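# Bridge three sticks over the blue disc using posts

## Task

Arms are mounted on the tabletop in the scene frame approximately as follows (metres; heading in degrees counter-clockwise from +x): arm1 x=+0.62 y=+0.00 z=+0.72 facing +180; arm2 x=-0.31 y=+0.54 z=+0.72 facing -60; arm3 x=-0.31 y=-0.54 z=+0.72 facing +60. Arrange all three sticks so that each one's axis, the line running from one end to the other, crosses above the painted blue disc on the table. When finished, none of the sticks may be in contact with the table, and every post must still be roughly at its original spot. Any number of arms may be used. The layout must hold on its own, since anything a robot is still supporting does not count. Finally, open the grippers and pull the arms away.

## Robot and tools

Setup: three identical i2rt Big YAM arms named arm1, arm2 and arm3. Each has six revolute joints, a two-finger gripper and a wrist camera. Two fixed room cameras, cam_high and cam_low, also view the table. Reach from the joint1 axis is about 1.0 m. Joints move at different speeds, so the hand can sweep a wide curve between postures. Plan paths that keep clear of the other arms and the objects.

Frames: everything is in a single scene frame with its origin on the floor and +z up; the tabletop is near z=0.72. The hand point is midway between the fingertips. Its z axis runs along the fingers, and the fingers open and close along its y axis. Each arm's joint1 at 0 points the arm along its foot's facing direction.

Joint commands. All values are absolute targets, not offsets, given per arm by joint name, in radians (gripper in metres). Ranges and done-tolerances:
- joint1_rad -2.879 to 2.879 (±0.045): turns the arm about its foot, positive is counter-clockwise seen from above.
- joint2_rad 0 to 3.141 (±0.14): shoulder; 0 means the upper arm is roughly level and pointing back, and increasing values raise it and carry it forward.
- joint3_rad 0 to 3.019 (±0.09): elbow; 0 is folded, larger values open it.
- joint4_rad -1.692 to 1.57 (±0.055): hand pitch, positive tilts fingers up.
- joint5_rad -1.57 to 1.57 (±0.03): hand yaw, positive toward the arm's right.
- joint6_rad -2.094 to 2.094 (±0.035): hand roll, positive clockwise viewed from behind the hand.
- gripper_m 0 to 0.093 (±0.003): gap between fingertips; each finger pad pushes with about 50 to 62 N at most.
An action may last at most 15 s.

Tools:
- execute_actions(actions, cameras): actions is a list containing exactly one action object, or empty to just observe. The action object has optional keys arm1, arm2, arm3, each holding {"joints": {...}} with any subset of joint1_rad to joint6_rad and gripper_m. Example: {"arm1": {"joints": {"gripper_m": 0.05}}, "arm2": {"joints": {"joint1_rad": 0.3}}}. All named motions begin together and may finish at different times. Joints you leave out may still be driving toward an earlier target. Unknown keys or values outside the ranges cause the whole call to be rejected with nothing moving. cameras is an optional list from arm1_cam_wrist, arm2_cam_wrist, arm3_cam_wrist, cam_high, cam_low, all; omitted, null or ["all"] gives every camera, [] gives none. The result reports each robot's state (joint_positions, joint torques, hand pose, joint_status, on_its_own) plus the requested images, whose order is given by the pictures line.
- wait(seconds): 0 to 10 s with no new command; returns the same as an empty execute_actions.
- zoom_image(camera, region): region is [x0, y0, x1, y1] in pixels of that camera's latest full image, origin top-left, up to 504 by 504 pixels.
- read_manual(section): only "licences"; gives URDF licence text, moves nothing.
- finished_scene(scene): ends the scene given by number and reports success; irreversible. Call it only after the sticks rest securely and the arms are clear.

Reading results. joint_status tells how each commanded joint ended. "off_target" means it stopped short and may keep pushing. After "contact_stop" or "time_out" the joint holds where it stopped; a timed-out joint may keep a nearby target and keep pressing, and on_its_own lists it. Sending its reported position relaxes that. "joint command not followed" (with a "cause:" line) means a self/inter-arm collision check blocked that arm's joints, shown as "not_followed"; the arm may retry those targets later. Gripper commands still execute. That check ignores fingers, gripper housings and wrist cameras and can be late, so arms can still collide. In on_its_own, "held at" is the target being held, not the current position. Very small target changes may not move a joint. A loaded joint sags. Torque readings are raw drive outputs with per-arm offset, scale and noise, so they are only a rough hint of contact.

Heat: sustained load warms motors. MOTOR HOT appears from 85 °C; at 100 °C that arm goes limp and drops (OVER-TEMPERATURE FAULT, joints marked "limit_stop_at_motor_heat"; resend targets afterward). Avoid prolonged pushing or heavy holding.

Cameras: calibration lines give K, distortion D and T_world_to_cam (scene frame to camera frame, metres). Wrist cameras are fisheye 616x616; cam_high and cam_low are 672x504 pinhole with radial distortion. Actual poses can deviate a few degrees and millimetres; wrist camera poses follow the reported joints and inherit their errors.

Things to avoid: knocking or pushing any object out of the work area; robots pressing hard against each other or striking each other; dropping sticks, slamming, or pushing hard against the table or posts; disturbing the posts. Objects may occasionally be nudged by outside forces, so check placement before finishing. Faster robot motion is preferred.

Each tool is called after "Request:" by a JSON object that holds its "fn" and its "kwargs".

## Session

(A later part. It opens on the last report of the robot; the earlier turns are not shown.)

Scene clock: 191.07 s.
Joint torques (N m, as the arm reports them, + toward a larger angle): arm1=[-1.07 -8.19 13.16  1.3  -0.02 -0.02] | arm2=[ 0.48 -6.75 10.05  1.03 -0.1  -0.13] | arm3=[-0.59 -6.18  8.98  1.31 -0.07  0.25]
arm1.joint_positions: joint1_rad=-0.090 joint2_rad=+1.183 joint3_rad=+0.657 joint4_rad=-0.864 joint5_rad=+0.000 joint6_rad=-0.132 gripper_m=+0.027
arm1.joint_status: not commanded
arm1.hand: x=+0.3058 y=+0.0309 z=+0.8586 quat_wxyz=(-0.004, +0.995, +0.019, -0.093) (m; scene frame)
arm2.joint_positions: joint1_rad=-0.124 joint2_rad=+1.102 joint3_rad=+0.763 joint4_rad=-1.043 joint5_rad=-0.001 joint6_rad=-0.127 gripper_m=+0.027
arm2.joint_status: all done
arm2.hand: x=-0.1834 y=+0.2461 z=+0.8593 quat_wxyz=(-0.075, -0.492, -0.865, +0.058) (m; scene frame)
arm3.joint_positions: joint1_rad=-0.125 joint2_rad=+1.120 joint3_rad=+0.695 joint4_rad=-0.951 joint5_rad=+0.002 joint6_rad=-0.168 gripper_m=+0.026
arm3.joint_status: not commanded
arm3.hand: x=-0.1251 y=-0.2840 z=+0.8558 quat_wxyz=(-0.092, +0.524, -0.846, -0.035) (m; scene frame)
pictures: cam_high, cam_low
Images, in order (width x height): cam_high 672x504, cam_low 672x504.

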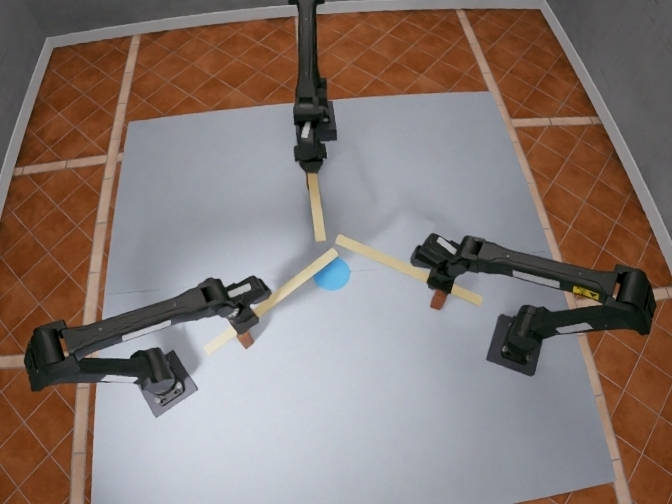

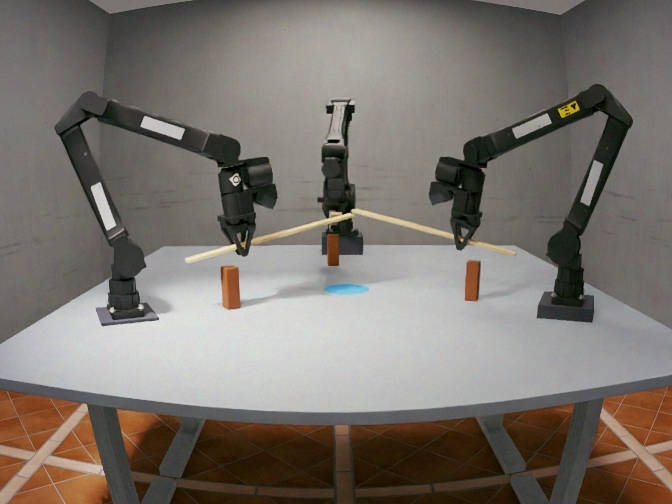

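Request:
{"fn": "execute_actions", "kwargs": {"actions": [{"arm1":{"joints":{"joint1_rad":-0.073,"joint2_rad":1.251,"joint3_rad":0.763,"joint4_rad":-0.785,"joint6_rad":-0.11}},"arm2":{"joints":{"joint1_rad":-0.1,"joint2_rad":1.169,"joint3_rad":0.864,"joint4_rad":-0.965,"joint6_rad":-0.099}},"arm3":{"joints":{"joint1_rad":-0.108,"joint2_rad":1.212,"joint3_rad":0.801,"joint4_rad":-0.865,"joint6_rad":-0.109}}}], "cameras": ["cam_high","cam_low"]}}

Request:
{"fn": "zoom_image", "kwargs": {"camera": "cam_high", "region": [270, 190, 390, 290]}}

Request:
{"fn": "zoom_image", "kwargs": {"camera": "cam_low", "region": [290, 170, 410, 250]}}

Scene clock: 216.13 s.
Joint torques (N m, as the arm reports them, + toward a larger angle): arm1=[-0.37 -9.39 12.85  1.28 -0.02  0.17] | arm2=[ 1.23 -7.95 12.7   1.05 -0.1   0.06] | arm3=[-0.3  -8.9  13.53  1.46 -0.07  0.28]
arm1.joint_positions: joint1_rad=-0.081 joint2_rad=+1.248 joint3_rad=+0.718 joint4_rad=-0.796 joint5_rad=+0.000 joint6_rad=-0.118 gripper_m=+0.027
arm1.joint_status: all done
arm1.hand: x=+0.2664 y=+0.0312 z=+0.8656 quat_wxyz=(-0.007, +0.992, +0.016, -0.125) (m; scene frame)
arm2.joint_positions: joint1_rad=-0.108 joint2_rad=+1.171 joint3_rad=+0.812 joint4_rad=-0.979 joint5_rad=-0.001 joint6_rad=-0.113 gripper_m=+0.027
arm2.joint_status: all done
arm2.hand: x=-0.1648 y=+0.2174 z=+0.8614 quat_wxyz=(-0.093, -0.490, -0.864, +0.070) (m; scene frame)
arm3.joint_positions: joint1_rad=-0.120 joint2_rad=+1.211 joint3_rad=+0.753 joint4_rad=-0.875 joint5_rad=+0.002 joint6_rad=-0.127 gripper_m=+0.026
arm3.joint_status: all done
arm3.hand: x=-0.1036 y=-0.2515 z=+0.8547 quat_wxyz=(-0.111, +0.508, -0.853, -0.046) (m; scene frame)
pictures: cam_high, cam_low
Images, in order (width x height): cam_high 672x504, cam_low 672x504.

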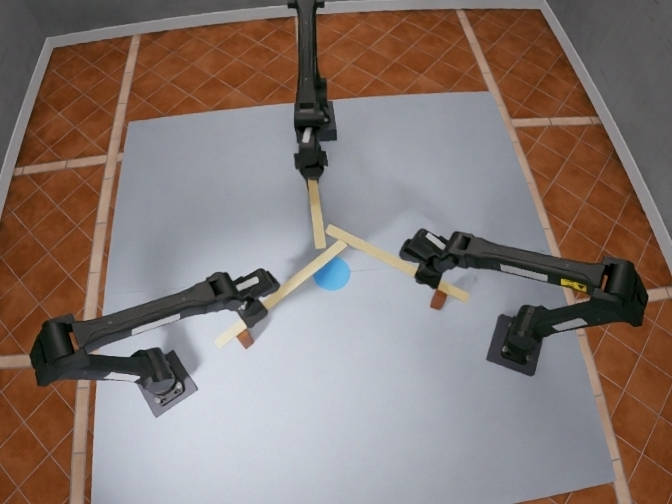

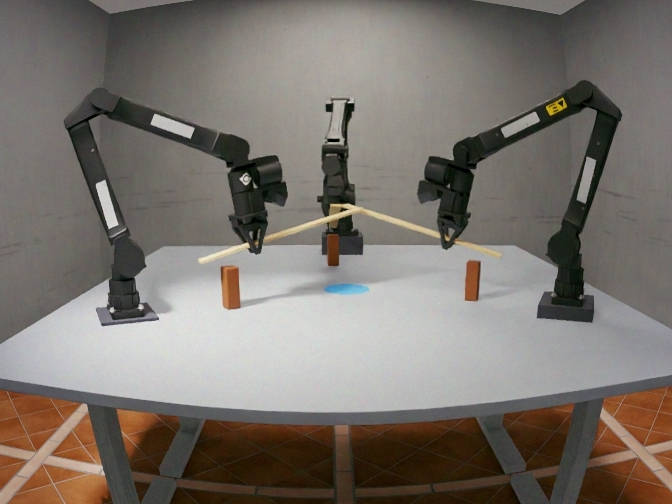

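Region (270, 190, 390, 290) of cam_high's 672x504 image, scaled by 4.200, with more detail than that image has.

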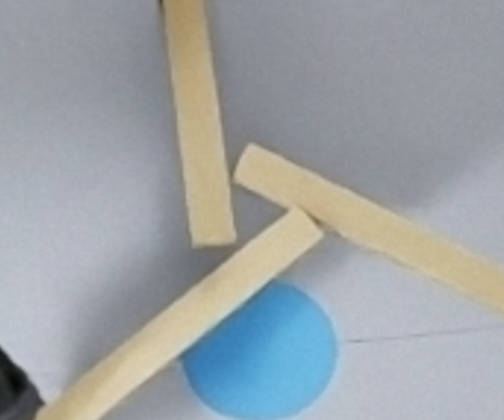

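Region (290, 170, 410, 250) of cam_low's 672x504 image, scaled by 4.200, with more detail than that image has.

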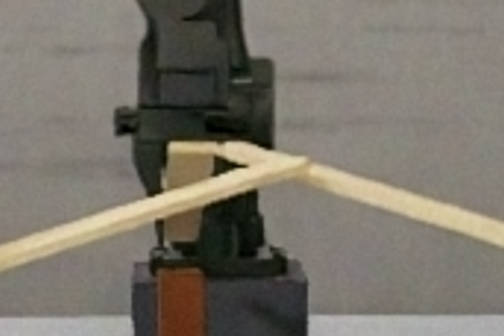

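Request:
{"fn": "execute_actions", "kwargs": {"actions": [{"arm1":{"joints":{"joint4_rad":-0.725}},"arm2":{"joints":{"joint4_rad":-0.885}},"arm3":{"joints":{"joint4_rad":-0.79}}}], "cameras": ["cam_high","cam_low"]}}

Request:
{"fn": "zoom_image", "kwargs": {"camera": "cam_high", "region": [270, 190, 390, 290]}}

Request:
{"fn": "zoom_image", "kwargs": {"camera": "cam_low", "region": [290, 170, 410, 250]}}

Scene clock: 226.03 s.
Joint torques (N m, as the arm reports them, + toward a larger angle): arm1=[-0.36 -9.45 13.04  1.56 -0.02  0.17] | arm2=[ 1.23 -8.23 12.86  1.28 -0.1   0.06] | arm3=[ 0.12 -8.33 13.4   1.7  -0.12  0.2 ]
arm1.joint_positions: joint1_rad=-0.081 joint2_rad=+1.248 joint3_rad=+0.718 joint4_rad=-0.740 joint5_rad=+0.000 joint6_rad=-0.118 gripper_m=+0.027
arm1.joint_status: all done
arm1.hand: x=+0.2533 y=+0.0324 z=+0.8694 quat_wxyz=(-0.009, +0.988, +0.016, -0.153) (m; scene frame)
arm2.joint_positions: joint1_rad=-0.108 joint2_rad=+1.171 joint3_rad=+0.812 joint4_rad=-0.903 joint5_rad=-0.001 joint6_rad=-0.113 gripper_m=+0.027
arm2.joint_status: all done
arm2.hand: x=-0.1573 y=+0.2010 z=+0.8664 quat_wxyz=(-0.124, -0.487, -0.859, +0.093) (m; scene frame)
arm3.joint_positions: joint1_rad=-0.120 joint2_rad=+1.211 joint3_rad=+0.753 joint4_rad=-0.803 joint5_rad=+0.002 joint6_rad=-0.127 gripper_m=+0.026
arm3.joint_status: all done
arm3.hand: x=-0.0937 y=-0.2377 z=+0.8596 quat_wxyz=(-0.144, +0.505, -0.849, -0.060) (m; scene frame)
pictures: cam_high, cam_low
Images, in order (width x height): cam_high 672x504, cam_low 672x504.

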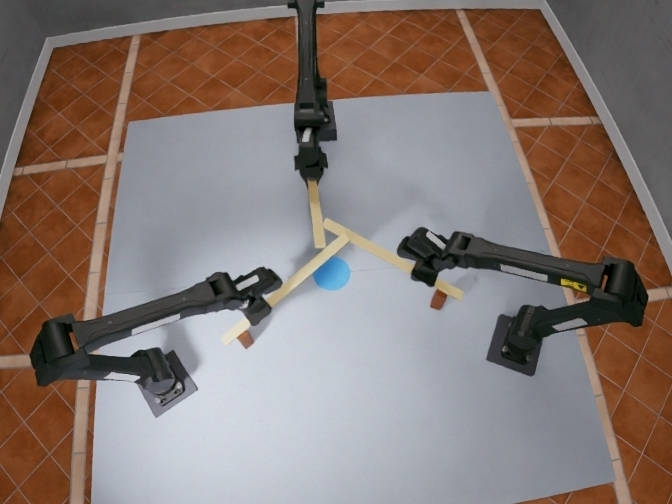

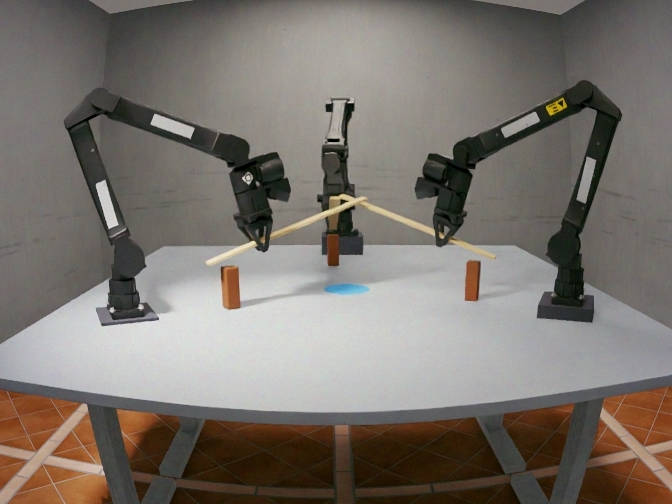

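Region (270, 190, 390, 290) of cam_high's 672x504 image, scaled by 4.200, with more detail than that image has.

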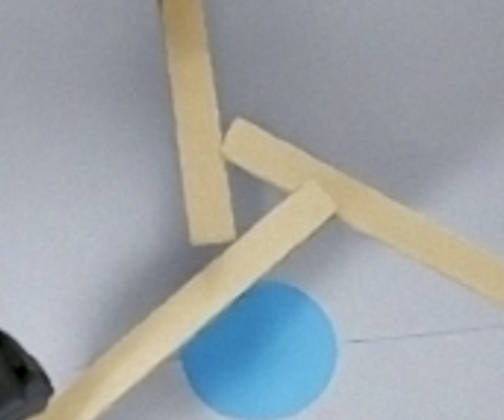

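Region (290, 170, 410, 250) of cam_low's 672x504 image, scaled by 4.200, with more detail than that image has.

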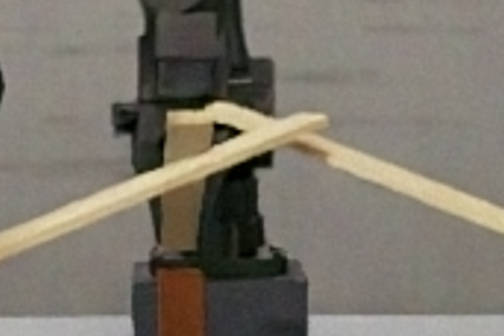

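Request:
{"fn": "execute_actions", "kwargs": {"actions": [{"arm1":{"joints":{"joint1_rad":-0.056,"joint2_rad":1.34,"joint3_rad":0.874,"joint6_rad":-0.097}},"arm2":{"joints":{"joint1_rad":-0.089,"joint2_rad":1.252,"joint3_rad":0.964,"joint6_rad":-0.087}},"arm3":{"joints":{"joint1_rad":-0.087,"joint2_rad":1.30,"joint3_rad":0.909,"joint6_rad":-0.095}}}], "cameras": ["cam_high","cam_low"]}}

Request:
{"fn": "zoom_image", "kwargs": {"camera": "cam_high", "region": [270, 190, 390, 290]}}

Request:
{"fn": "zoom_image", "kwargs": {"camera": "cam_low", "region": [290, 160, 410, 240]}}

Scene clock: 232.77 s.
Joint torques (N m, as the arm reports them, + toward a larger angle): arm1=[ -0.49 -11.82  13.26   1.38  -0.02   0.16] | arm2=[ 1.26 -9.93 12.69  1.13 -0.1   0.07] | arm3=[-0.4  -8.68 13.33  1.47 -0.14  0.17]
arm1.joint_positions: joint1_rad=-0.063 joint2_rad=+1.340 joint3_rad=+0.829 joint4_rad=-0.735 joint5_rad=+0.000 joint6_rad=-0.105 gripper_m=+0.027
arm1.joint_status: all done
arm1.hand: x=+0.2088 y=+0.0289 z=+0.8809 quat_wxyz=(-0.008, +0.986, +0.018, -0.164) (m; scene frame)
arm2.joint_positions: joint1_rad=-0.098 joint2_rad=+1.253 joint3_rad=+0.916 joint4_rad=-0.897 joint5_rad=-0.001 joint6_rad=-0.101 gripper_m=+0.027
arm2.joint_status: all done
arm2.hand: x=-0.1368 y=+0.1660 z=+0.8823 quat_wxyz=(-0.136, -0.487, -0.857, +0.099) (m; scene frame)
arm3.joint_positions: joint1_rad=-0.096 joint2_rad=+1.294 joint3_rad=+0.865 joint4_rad=-0.798 joint5_rad=+0.002 joint6_rad=-0.113 gripper_m=+0.026
arm3.joint_status: all done
arm3.hand: x=-0.0760 y=-0.1961 z=+0.8767 quat_wxyz=(-0.158, +0.508, -0.844, -0.069) (m; scene frame)
pictures: cam_high, cam_low
Images, in order (width x height): cam_high 672x504, cam_low 672x504.

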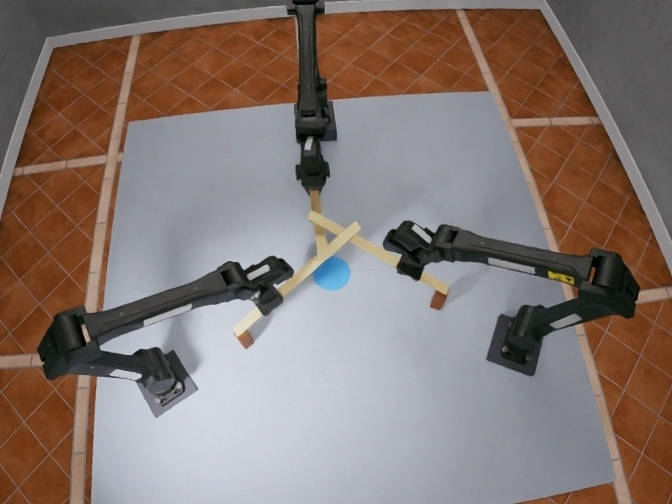

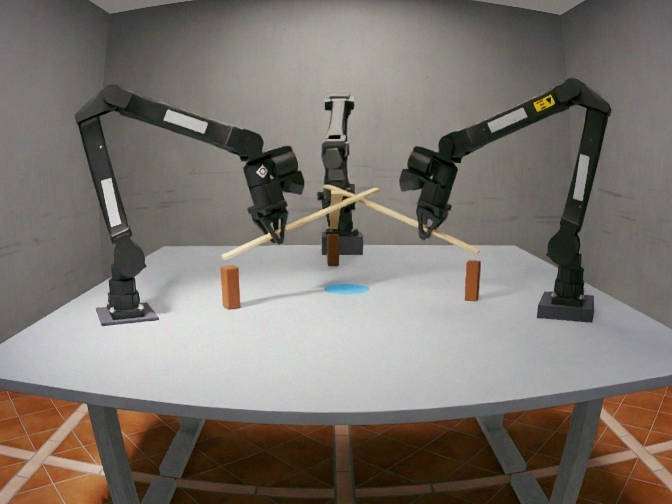

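Region (270, 190, 390, 290) of cam_high's 672x504 image, scaled by 4.200, with more detail than that image has.

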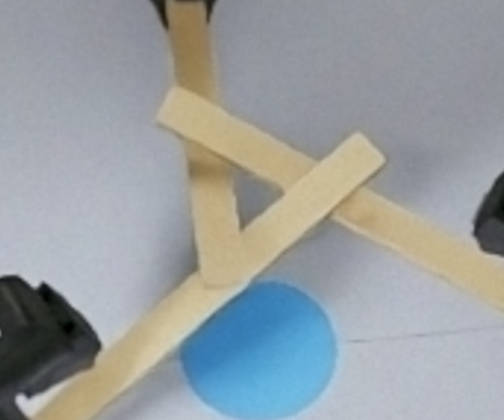

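Region (290, 160, 410, 240) of cam_low's 672x504 image, scaled by 4.200, with more detail than that image has.

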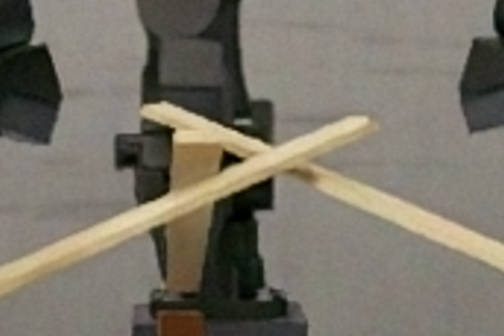

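Request:
{"fn": "execute_actions", "kwargs": {"actions": [{"arm1":{"joints":{"joint1_rad":-0.069,"joint2_rad":1.457,"joint3_rad":0.924,"joint4_rad":-0.82,"joint6_rad":-0.087}},"arm2":{"joints":{"joint1_rad":-0.103,"joint2_rad":1.362,"joint3_rad":1.0,"joint4_rad":-0.988,"joint6_rad":-0.077}},"arm3":{"joints":{"joint1_rad":-0.108,"joint2_rad":1.416,"joint3_rad":0.952,"joint4_rad":-0.89,"joint6_rad":-0.085}}}]}}

Request:
{"fn": "zoom_image", "kwargs": {"camera": "cam_high", "region": [270, 200, 390, 300]}}

Request:
{"fn": "zoom_image", "kwargs": {"camera": "cam_low", "region": [200, 180, 500, 320]}}

Scene clock: 248.43 s.
Joint torques (N m, as the arm reports them, + toward a larger angle): arm1=[ -1.66 -13.64  12.22   0.38  -0.02   0.17] | arm2=[  0.11 -11.94  11.79   0.15  -0.1    0.06] | arm3=[ -2.33 -10.89  12.44   0.66  -0.05   0.26]
arm1.joint_positions: joint1_rad=-0.063 joint2_rad=+1.462 joint3_rad=+0.883 joint4_rad=-0.812 joint5_rad=+0.000 joint6_rad=-0.094 gripper_m=+0.027
arm1.joint_status: all done
arm1.hand: x=+0.2094 y=+0.0285 z=+0.8497 quat_wxyz=(-0.001, +0.996, +0.013, -0.093) (m; scene frame)
arm2.joint_positions: joint1_rad=-0.098 joint2_rad=+1.370 joint3_rad=+0.957 joint4_rad=-0.980 joint5_rad=-0.001 joint6_rad=-0.089 gripper_m=+0.027
arm2.joint_status: all done
arm2.hand: x=-0.1384 y=+0.1693 z=+0.8489 quat_wxyz=(-0.072, -0.497, -0.863, +0.053) (m; scene frame)
arm3.joint_positions: joint1_rad=-0.096 joint2_rad=+1.418 joint3_rad=+0.912 joint4_rad=-0.885 joint5_rad=+0.002 joint6_rad=-0.102 gripper_m=+0.026
arm3.joint_status: all done
arm3.hand: x=-0.0784 y=-0.1997 z=+0.8421 quat_wxyz=(-0.084, +0.509, -0.856, -0.036) (m; scene frame)
pictures: arm1_cam_wrist, arm2_cam_wrist, arm3_cam_wrist, cam_high, cam_low
camera_calibration (this result's frames):
arm1_cam_wrist: T_world_to_cam=[[-0.0283885, 0.999595, 0.00185077, -0.0235808], [0.908127, 0.0250169, 0.417946, -0.539775], [0.417731, 0.0135456, -0.90847, 0.805973], [0, 0, 0, 1]] pos_world=[0.152835, 0.0261574, 0.957842]
arm2_cam_wrist: T_world_to_cam=[[-0.857153, -0.513677, 0.0377413, -0.0642584], [-0.450434, 0.783124, 0.428749, -0.555716], [-0.249795, 0.350504, -0.902635, 0.794915], [0, 0, 0, 1]] pos_world=[-0.106827, 0.123566, 0.958206]
arm3_cam_wrist: T_world_to_cam=[[0.881091, -0.471971, 0.030361, -0.0494223], [-0.435886, -0.785462, 0.439377, -0.559542], [-0.183526, -0.400366, -0.897789, 0.784971], [0, 0, 0, 1]] pos_world=[-0.0562885, -0.14855, 0.952089]
Images, in order (width x height): arm1_cam_wrist 616x616, arm2_cam_wrist 616x616, arm3_cam_wrist 616x616, cam_high 672x504, cam_low 672x504.

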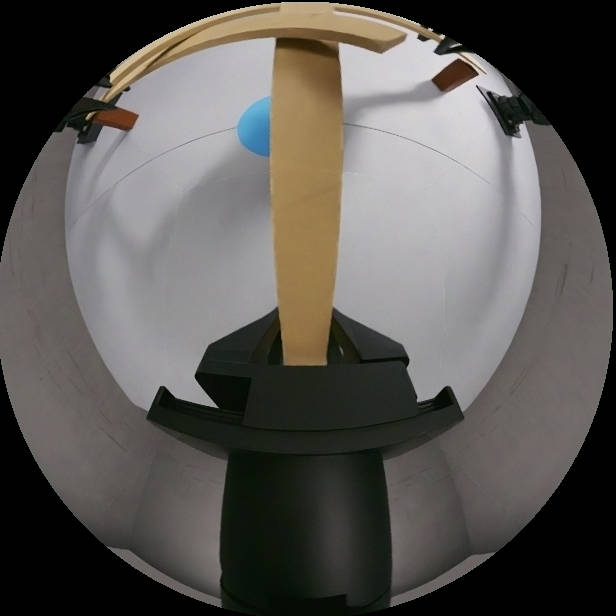

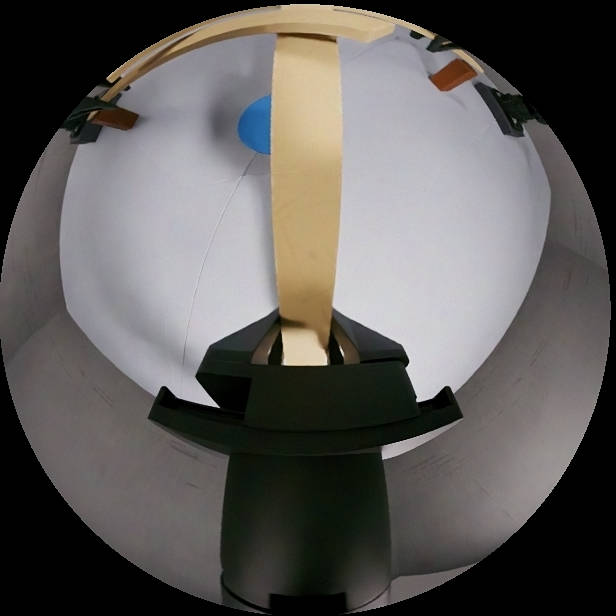

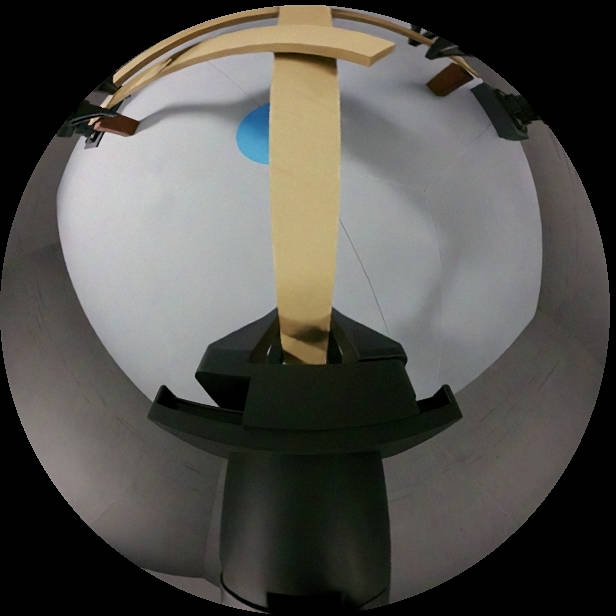

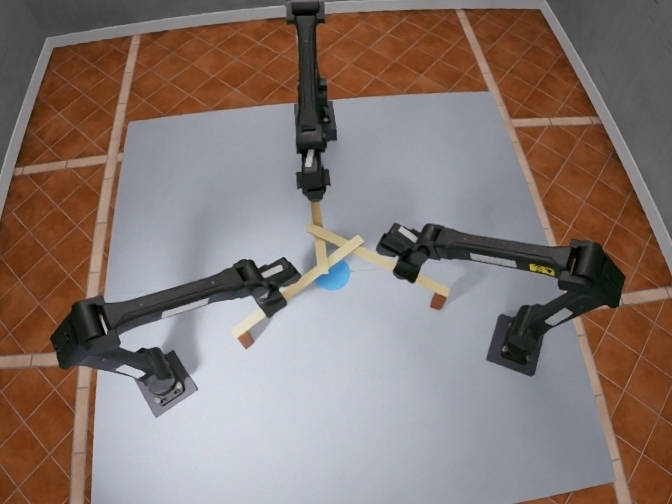

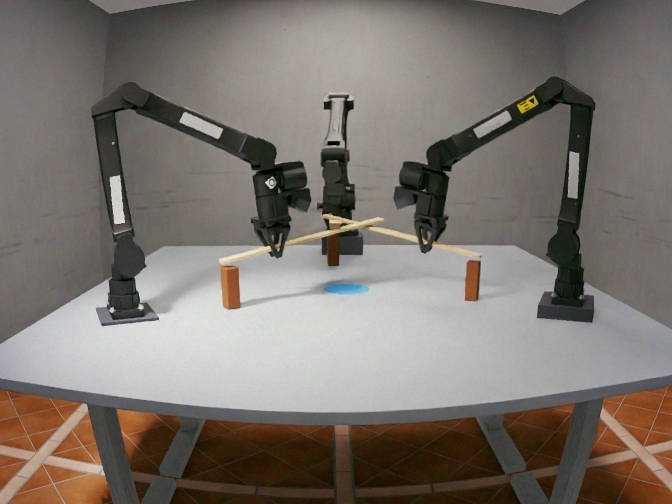

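Region (270, 200, 390, 300) of cam_high's 672x504 image, scaled by 4.200, with more detail than that image has.

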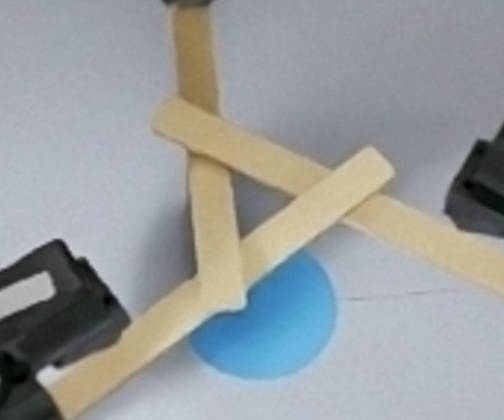

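Region (200, 180, 500, 320) of cam_low's 672x504 image, scaled by 1.680, with more detail than that image has; it fills the top 235 rows of this view, and the rest is white.

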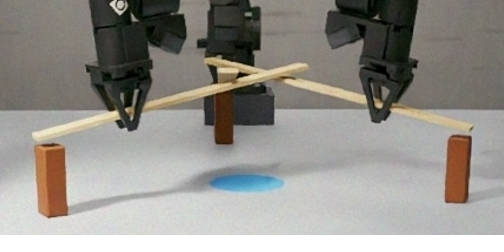

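Request:
{"fn": "zoom_image", "kwargs": {"camera": "cam_high", "region": [215, 300, 285, 360]}}

Request:
{"fn": "zoom_image", "kwargs": {"camera": "cam_high", "region": [405, 265, 475, 325]}}

Request:
{"fn": "zoom_image", "kwargs": {"camera": "cam_low", "region": [300, 200, 390, 270]}}

Request:
{"fn": "zoom_image", "kwargs": {"camera": "arm3_cam_wrist", "region": [410, 30, 510, 110]}}

Request:
{"fn": "zoom_image", "kwargs": {"camera": "arm2_cam_wrist", "region": [60, 70, 160, 150]}}

Region (215, 300, 285, 360) of cam_high's 672x504 image, scaled by 7.200, with more detail than that image has; it fills the top 432 rows of this view, and the rest is white.

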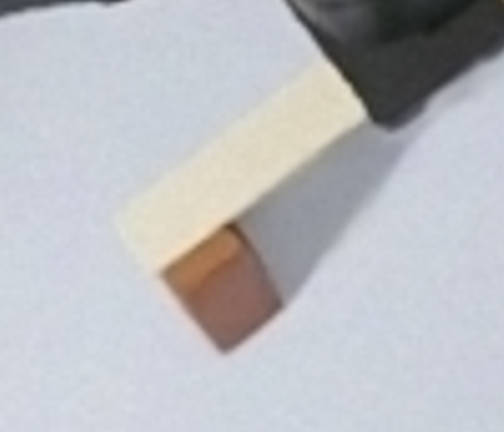

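Region (405, 265, 475, 325) of cam_high's 672x504 image, scaled by 7.200, with more detail than that image has; it fills the top 432 rows of this view, and the rest is white.

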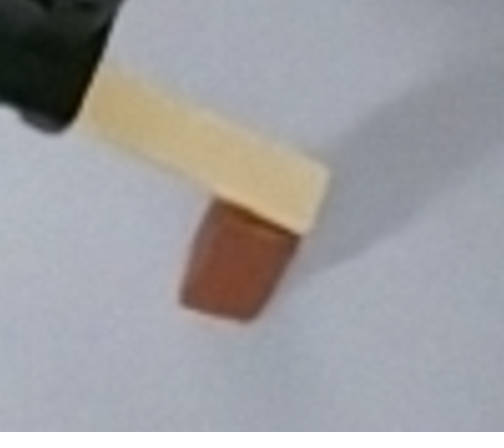

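Region (300, 200, 390, 270) of cam_low's 672x504 image, scaled by 5.600, with more detail than that image has.

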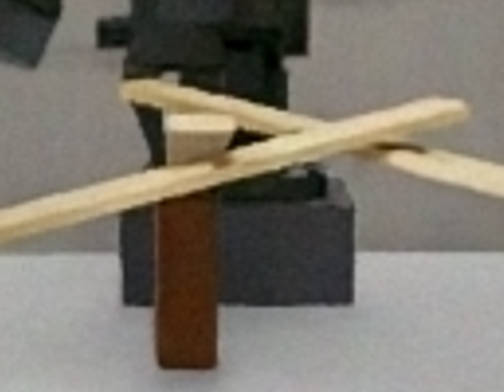

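Region (410, 30, 510, 110) of arm3_cam_wrist's 616x616 image, scaled by 5.040, with more detail than that image has; it fills the top 403 rows of this view, and the rest is white.

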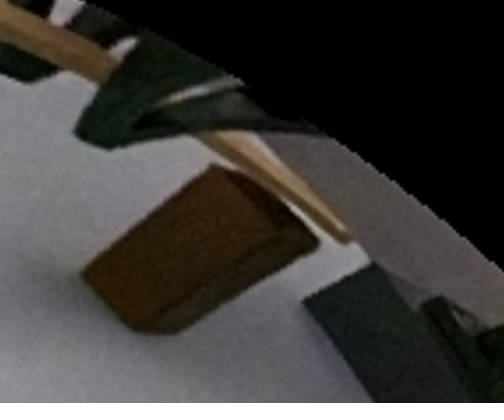

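Region (60, 70, 160, 150) of arm2_cam_wrist's 616x616 image, scaled by 5.040, with more detail than that image has; it fills the top 403 rows of this view, and the rest is white.

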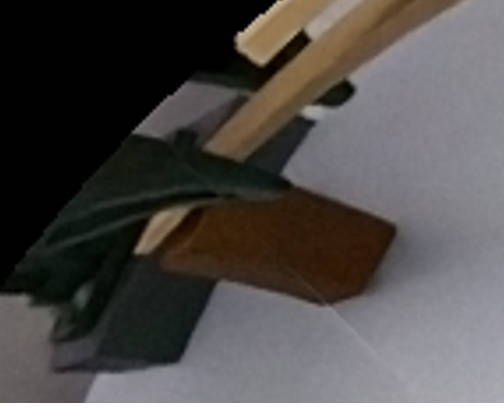

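Request:
{"fn": "execute_actions", "kwargs": {"actions": [{"arm1":{"joints":{"joint2_rad":1.488,"joint4_rad":-0.835}},"arm2":{"joints":{"joint1_rad":-0.116,"joint2_rad":1.393,"joint4_rad":-1.003,"joint6_rad":-0.133}},"arm3":{"joints":{"joint2_rad":1.445,"joint4_rad":-0.906}}}], "cameras": ["cam_high","cam_low","arm3_cam_wrist"]}}

Request:
{"fn": "zoom_image", "kwargs": {"camera": "cam_low", "region": [200, 200, 350, 290]}}

Request:
{"fn": "zoom_image", "kwargs": {"camera": "cam_low", "region": [340, 200, 490, 290]}}

Request:
{"fn": "zoom_image", "kwargs": {"camera": "cam_high", "region": [215, 210, 395, 360]}}

Request:
{"fn": "zoom_image", "kwargs": {"camera": "arm3_cam_wrist", "region": [410, 20, 510, 100]}}

Scene clock: 267.43 s.
Joint torques (N m, as the arm reports them, + toward a larger angle): arm1=[ -1.71 -12.34  12.13   0.32  -0.02   0.16] | arm2=[ -0.12 -10.46  11.68   0.    -0.1   -0.18] | arm3=[ -1.84 -10.02  12.22   0.55  -0.03   0.26]
arm1.joint_positions: joint1_rad=-0.063 joint2_rad=+1.477 joint3_rad=+0.883 joint4_rad=-0.826 joint5_rad=+0.000 joint6_rad=-0.094 gripper_m=+0.027
arm1.joint_status: all done
arm1.hand: x=+0.2140 y=+0.0281 z=+0.8430 quat_wxyz=(+0.000, +0.997, +0.013, -0.078) (m; scene frame)
arm2.joint_positions: joint1_rad=-0.108 joint2_rad=+1.383 joint3_rad=+0.957 joint4_rad=-0.992 joint5_rad=-0.001 joint6_rad=-0.115 gripper_m=+0.027
arm2.joint_status: all done
arm2.hand: x=-0.1434 y=+0.1704 z=+0.8433 quat_wxyz=(-0.061, -0.491, -0.868, +0.047) (m; scene frame)
arm3.joint_positions: joint1_rad=-0.096 joint2_rad=+1.431 joint3_rad=+0.912 joint4_rad=-0.900 joint5_rad=+0.002 joint6_rad=-0.100 gripper_m=+0.026
arm3.joint_status: all done
arm3.hand: x=-0.0808 y=-0.2032 z=+0.8362 quat_wxyz=(-0.071, +0.509, -0.858, -0.030) (m; scene frame)
pictures: arm3_cam_wrist, cam_high, cam_low
camera_calibration (this result's frames):
arm3_cam_wrist: T_world_to_cam=[[0.880638, -0.473022, 0.0269602, -0.0462089], [-0.429986, -0.774028, 0.46475, -0.57913], [-0.198969, -0.420869, -0.885032, 0.761758], [0, 0, 0, 1]] pos_world=[-0.0567587, -0.149521, 0.944576]
Images, in order (width x height): arm3_cam_wrist 616x616, cam_high 672x504, cam_low 672x504.

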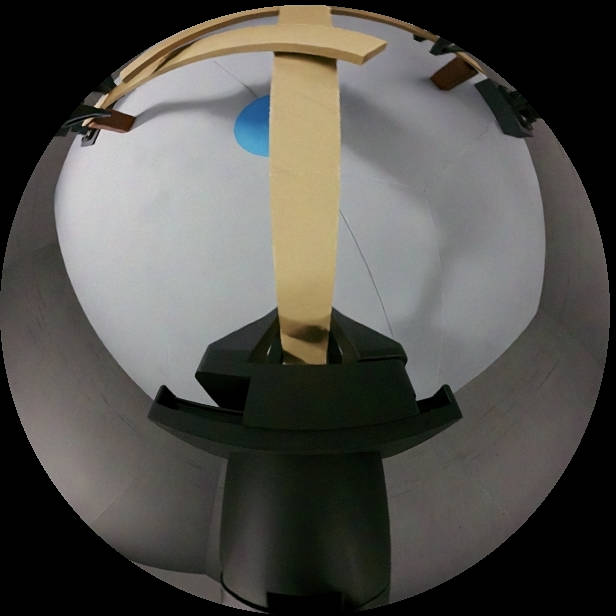

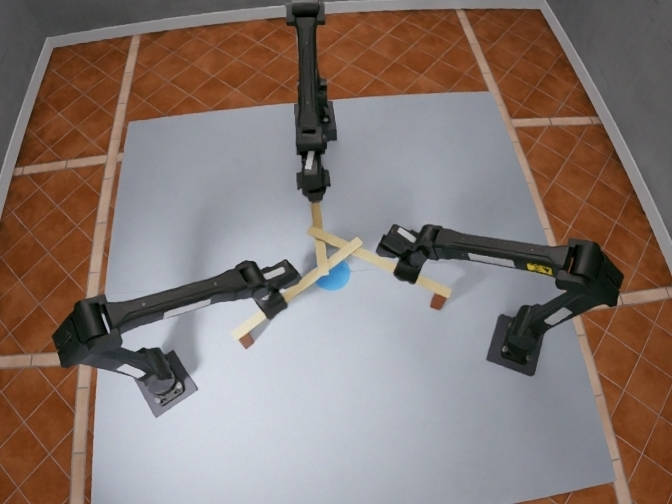

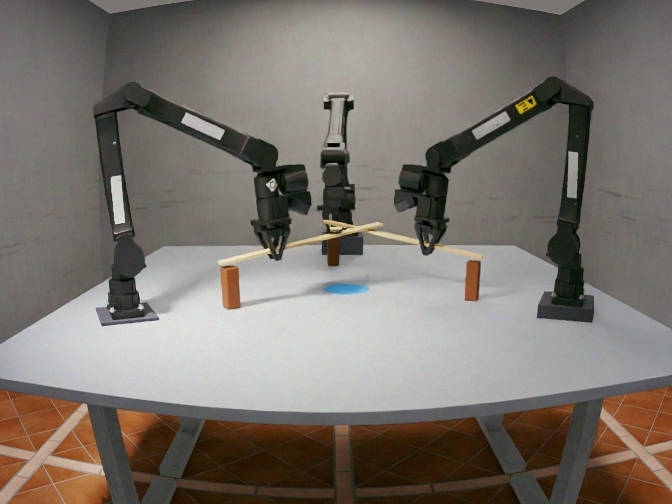

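Region (200, 200, 350, 290) of cam_low's 672x504 image, scaled by 3.360, with more detail than that image has; it fills the top 302 rows of this view, and the rest is white.

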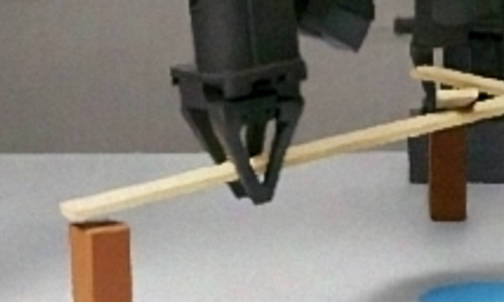

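Region (340, 200, 490, 290) of cam_low's 672x504 image, scaled by 3.360, with more detail than that image has; it fills the top 302 rows of this view, and the rest is white.

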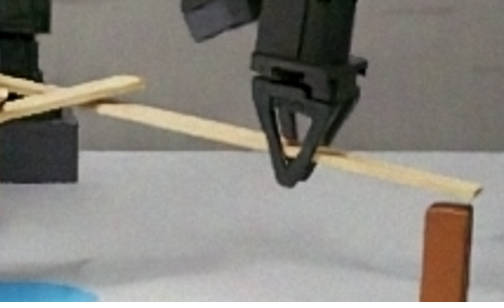

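Region (215, 210, 395, 360) of cam_high's 672x504 image, scaled by 2.800, with more detail than that image has.

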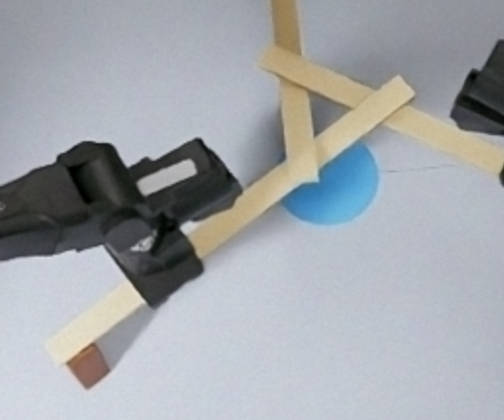

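Region (410, 20, 510, 100) of arm3_cam_wrist's 616x616 image, scaled by 5.040, with more detail than that image has; it fills the top 403 rows of this view, and the rest is white.

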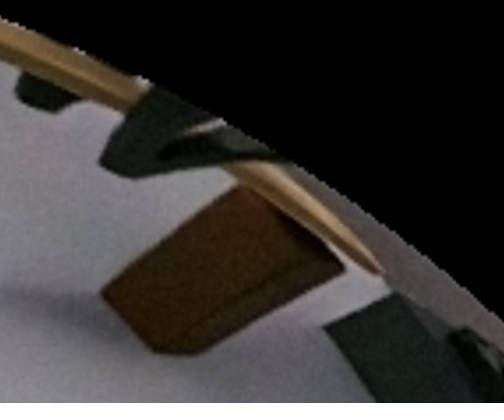

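Request:
{"fn": "execute_actions", "kwargs": {"actions": [{"arm1":{"joints":{"joint2_rad":1.51}},"arm2":{"joints":{"joint2_rad":1.416}},"arm3":{"joints":{"joint2_rad":1.472}}}], "cameras": ["cam_low"]}}

Request:
{"fn": "zoom_image", "kwargs": {"camera": "cam_low", "region": [200, 200, 350, 290]}}

Request:
{"fn": "zoom_image", "kwargs": {"camera": "cam_low", "region": [340, 200, 490, 290]}}

Request:
{"fn": "zoom_image", "kwargs": {"camera": "cam_low", "region": [310, 210, 390, 260]}}

Scene clock: 270.83 s.
Joint torques (N m, as the arm reports them, + toward a larger angle): arm1=[ -1.68 -13.14  11.95   0.32  -0.02   0.16] | arm2=[ -0.11 -10.97  11.55  -0.02  -0.1   -0.17] | arm3=[-1.81 -9.84 11.8   0.39 -0.05  0.24]
arm1.joint_positions: joint1_rad=-0.063 joint2_rad=+1.504 joint3_rad=+0.883 joint4_rad=-0.827 joint5_rad=+0.000 joint6_rad=-0.094 gripper_m=+0.027
arm1.joint_status: all done
arm1.hand: x=+0.2163 y=+0.0278 z=+0.8329 quat_wxyz=(+0.001, +0.998, +0.014, -0.065) (m; scene frame)
arm2.joint_positions: joint1_rad=-0.108 joint2_rad=+1.408 joint3_rad=+0.957 joint4_rad=-0.992 joint5_rad=-0.001 joint6_rad=-0.117 gripper_m=+0.027
arm2.joint_status: all done
arm2.hand: x=-0.1437 y=+0.1709 z=+0.8339 quat_wxyz=(-0.051, -0.490, -0.869, +0.040) (m; scene frame)
arm3.joint_positions: joint1_rad=-0.096 joint2_rad=+1.459 joint3_rad=+0.912 joint4_rad=-0.900 joint5_rad=+0.002 joint6_rad=-0.099 gripper_m=+0.026
arm3.joint_status: all done
arm3.hand: x=-0.0814 y=-0.2045 z=+0.8257 quat_wxyz=(-0.059, +0.508, -0.859, -0.025) (m; scene frame)
pictures: cam_low
Images, in order (width x height): cam_low 672x504.

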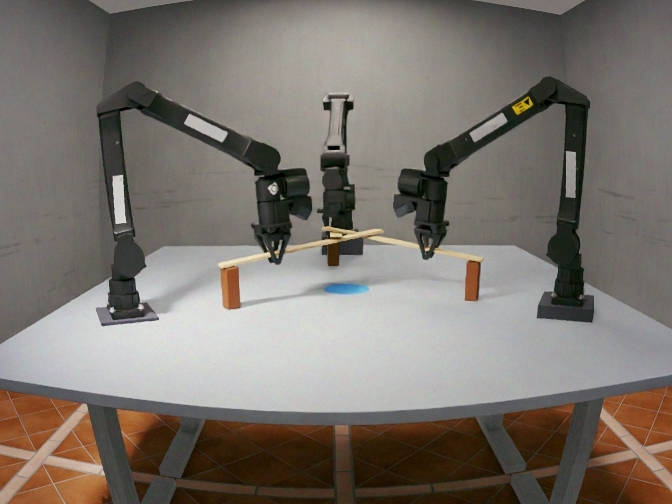

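Region (200, 200, 350, 290) of cam_low's 672x504 image, scaled by 3.360, with more detail than that image has; it fills the top 302 rows of this view, and the rest is white.

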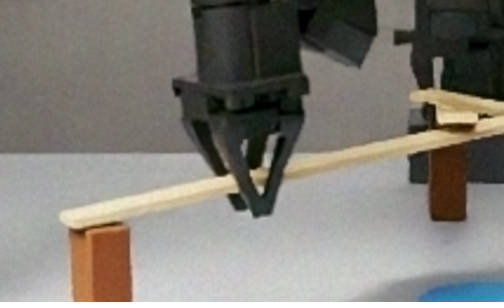

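Region (340, 200, 490, 290) of cam_low's 672x504 image, scaled by 3.360, with more detail than that image has; it fills the top 302 rows of this view, and the rest is white.

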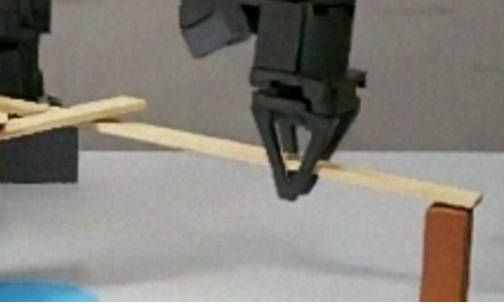

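Region (310, 210, 390, 260) of cam_low's 672x504 image, scaled by 6.300, with more detail than that image has; it fills the top 315 rows of this view, and the rest is white.

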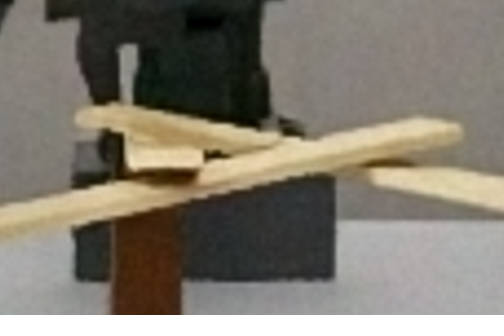

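Everything is resting in contact. Release.

Request:
{"fn": "execute_actions", "kwargs": {"actions": [{"arm1":{"joints":{"gripper_m":0.06}},"arm2":{"joints":{"gripper_m":0.06}},"arm3":{"joints":{"gripper_m":0.06}}}], "cameras": ["cam_low","cam_high"]}}

Scene clock: 272.93 s.
Joint torques (N m, as the arm reports them, + toward a larger angle): arm1=[ -1.69 -13.16  12.     0.33  -0.02   0.16] | arm2=[ -0.16 -10.77  11.55  -0.04  -0.1   -0.14] | arm3=[-1.88 -9.72 12.    0.48 -0.13  0.2 ]
arm1.joint_positions: joint1_rad=-0.063 joint2_rad=+1.504 joint3_rad=+0.883 joint4_rad=-0.827 joint5_rad=+0.000 joint6_rad=-0.094 gripper_m=+0.060
arm1.joint_status: all done
arm1.hand: x=+0.2163 y=+0.0278 z=+0.8329 quat_wxyz=(+0.001, +0.998, +0.013, -0.065) (m; scene frame)
arm2.joint_positions: joint1_rad=-0.108 joint2_rad=+1.408 joint3_rad=+0.957 joint4_rad=-0.992 joint5_rad=-0.001 joint6_rad=-0.120 gripper_m=+0.060
arm2.joint_status: all done
arm2.hand: x=-0.1437 y=+0.1709 z=+0.8339 quat_wxyz=(-0.051, -0.489, -0.870, +0.040) (m; scene frame)
arm3.joint_positions: joint1_rad=-0.096 joint2_rad=+1.459 joint3_rad=+0.912 joint4_rad=-0.900 joint5_rad=+0.002 joint6_rad=-0.099 gripper_m=+0.060
arm3.joint_status: all done
arm3.hand: x=-0.0814 y=-0.2045 z=+0.8257 quat_wxyz=(-0.059, +0.508, -0.859, -0.025) (m; scene frame)
pictures: cam_high, cam_low
Images, in order (width x height): cam_high 672x504, cam_low 672x504.

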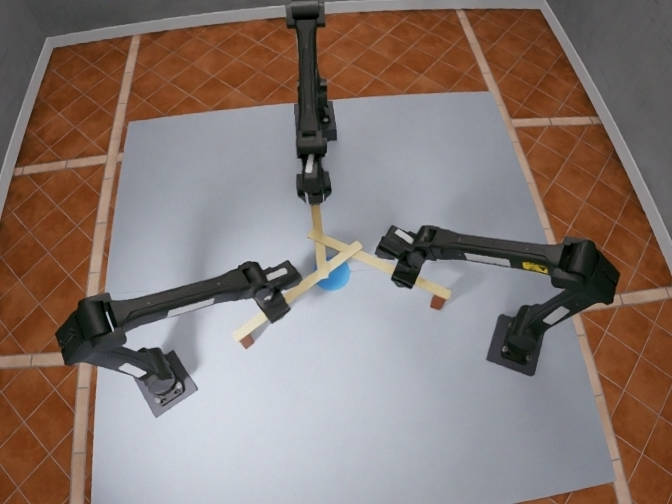

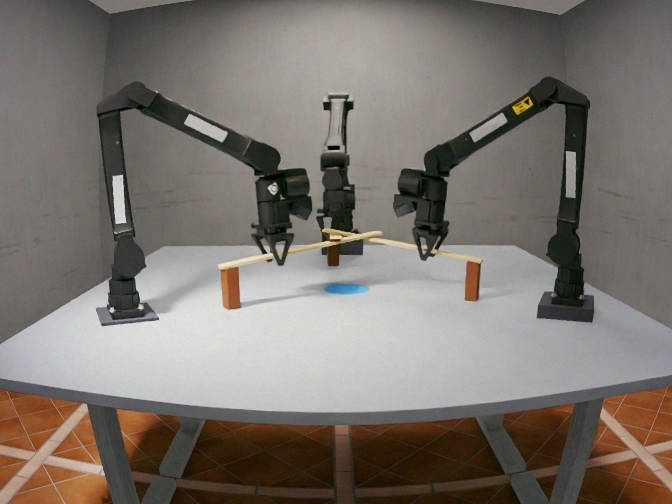

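Holding. Lift arms by rotating the shoulders back (hands go straight up first).

Request:
{"fn": "execute_actions", "kwargs": {"actions": [{"arm1":{"joints":{"joint2_rad":0.8}},"arm2":{"joints":{"joint2_rad":0.75}},"arm3":{"joints":{"joint2_rad":0.78}}}], "cameras": ["cam_low","cam_high"]}}

Request:
{"fn": "zoom_image", "kwargs": {"camera": "cam_high", "region": [210, 150, 470, 370]}}

Scene clock: 276.03 s.
Joint torques (N m, as the arm reports them, + toward a larger angle): arm1=[-1.8  -3.61 14.9   1.38 -0.02  0.16] | arm2=[-0.08 -1.49 12.76  0.96 -0.1  -0.14] | arm3=[-1.8  -2.   13.96  1.47 -0.07  0.18]
arm1.joint_positions: joint1_rad=-0.063 joint2_rad=+0.792 joint3_rad=+0.883 joint4_rad=-0.827 joint5_rad=+0.000 joint6_rad=-0.094 gripper_m=+0.060
arm1.joint_status: all done
arm1.hand: x=+0.2563 y=+0.0283 z=+1.1032 quat_wxyz=(-0.027, +0.913, +0.010, -0.407) (m; scene frame)
arm2.joint_positions: joint1_rad=-0.108 joint2_rad=+0.742 joint3_rad=+0.963 joint4_rad=-0.993 joint5_rad=-0.001 joint6_rad=-0.120 gripper_m=+0.060
arm2.joint_status: all done
arm2.hand: x=-0.1697 y=+0.2309 z=+1.0781 quat_wxyz=(-0.314, -0.451, -0.803, +0.232) (m; scene frame)
arm3.joint_positions: joint1_rad=-0.096 joint2_rad=+0.769 joint3_rad=+0.916 joint4_rad=-0.900 joint5_rad=+0.002 joint6_rad=-0.099 gripper_m=+0.060
arm3.joint_status: all done
arm3.hand: x=-0.1104 y=-0.2456 z=+1.0838 quat_wxyz=(-0.362, +0.467, -0.789, -0.166) (m; scene frame)
pictures: cam_high, cam_low
Images, in order (width x height): cam_high 672x504, cam_low 672x504.

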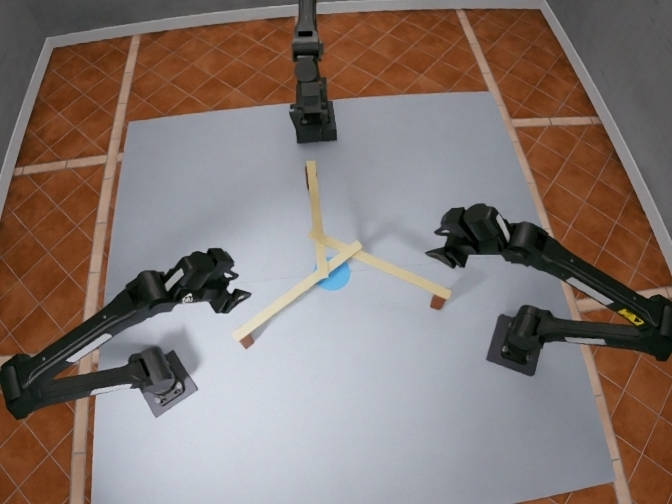

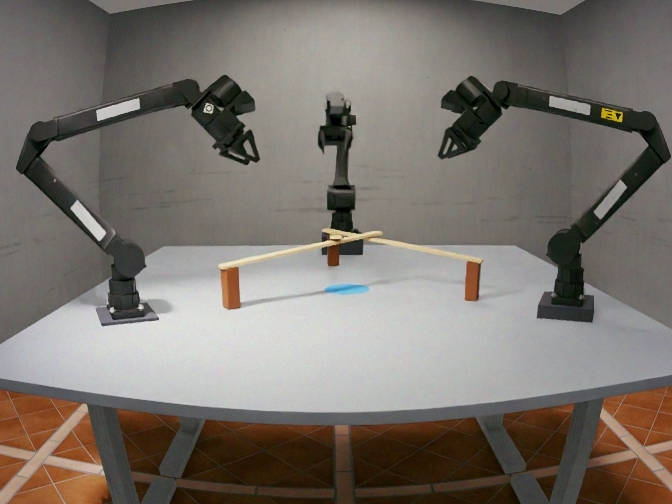

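Region (210, 150, 470, 370) of cam_high's 672x504 image, scaled by 1.938, with more detail than that image has; it fills the top 426 rows of this view, and the rest is white.

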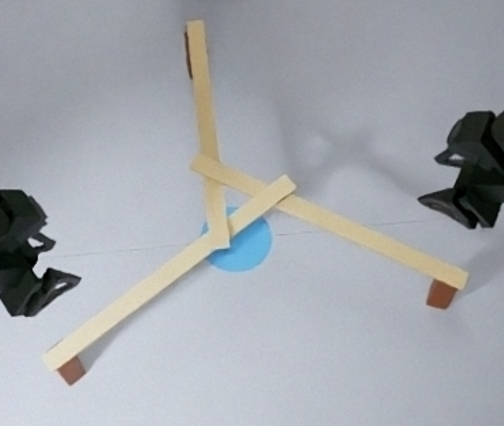

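Request:
{"fn": "finished_scene", "kwargs": {"scene": 1}}

The scene is finished: the task was done.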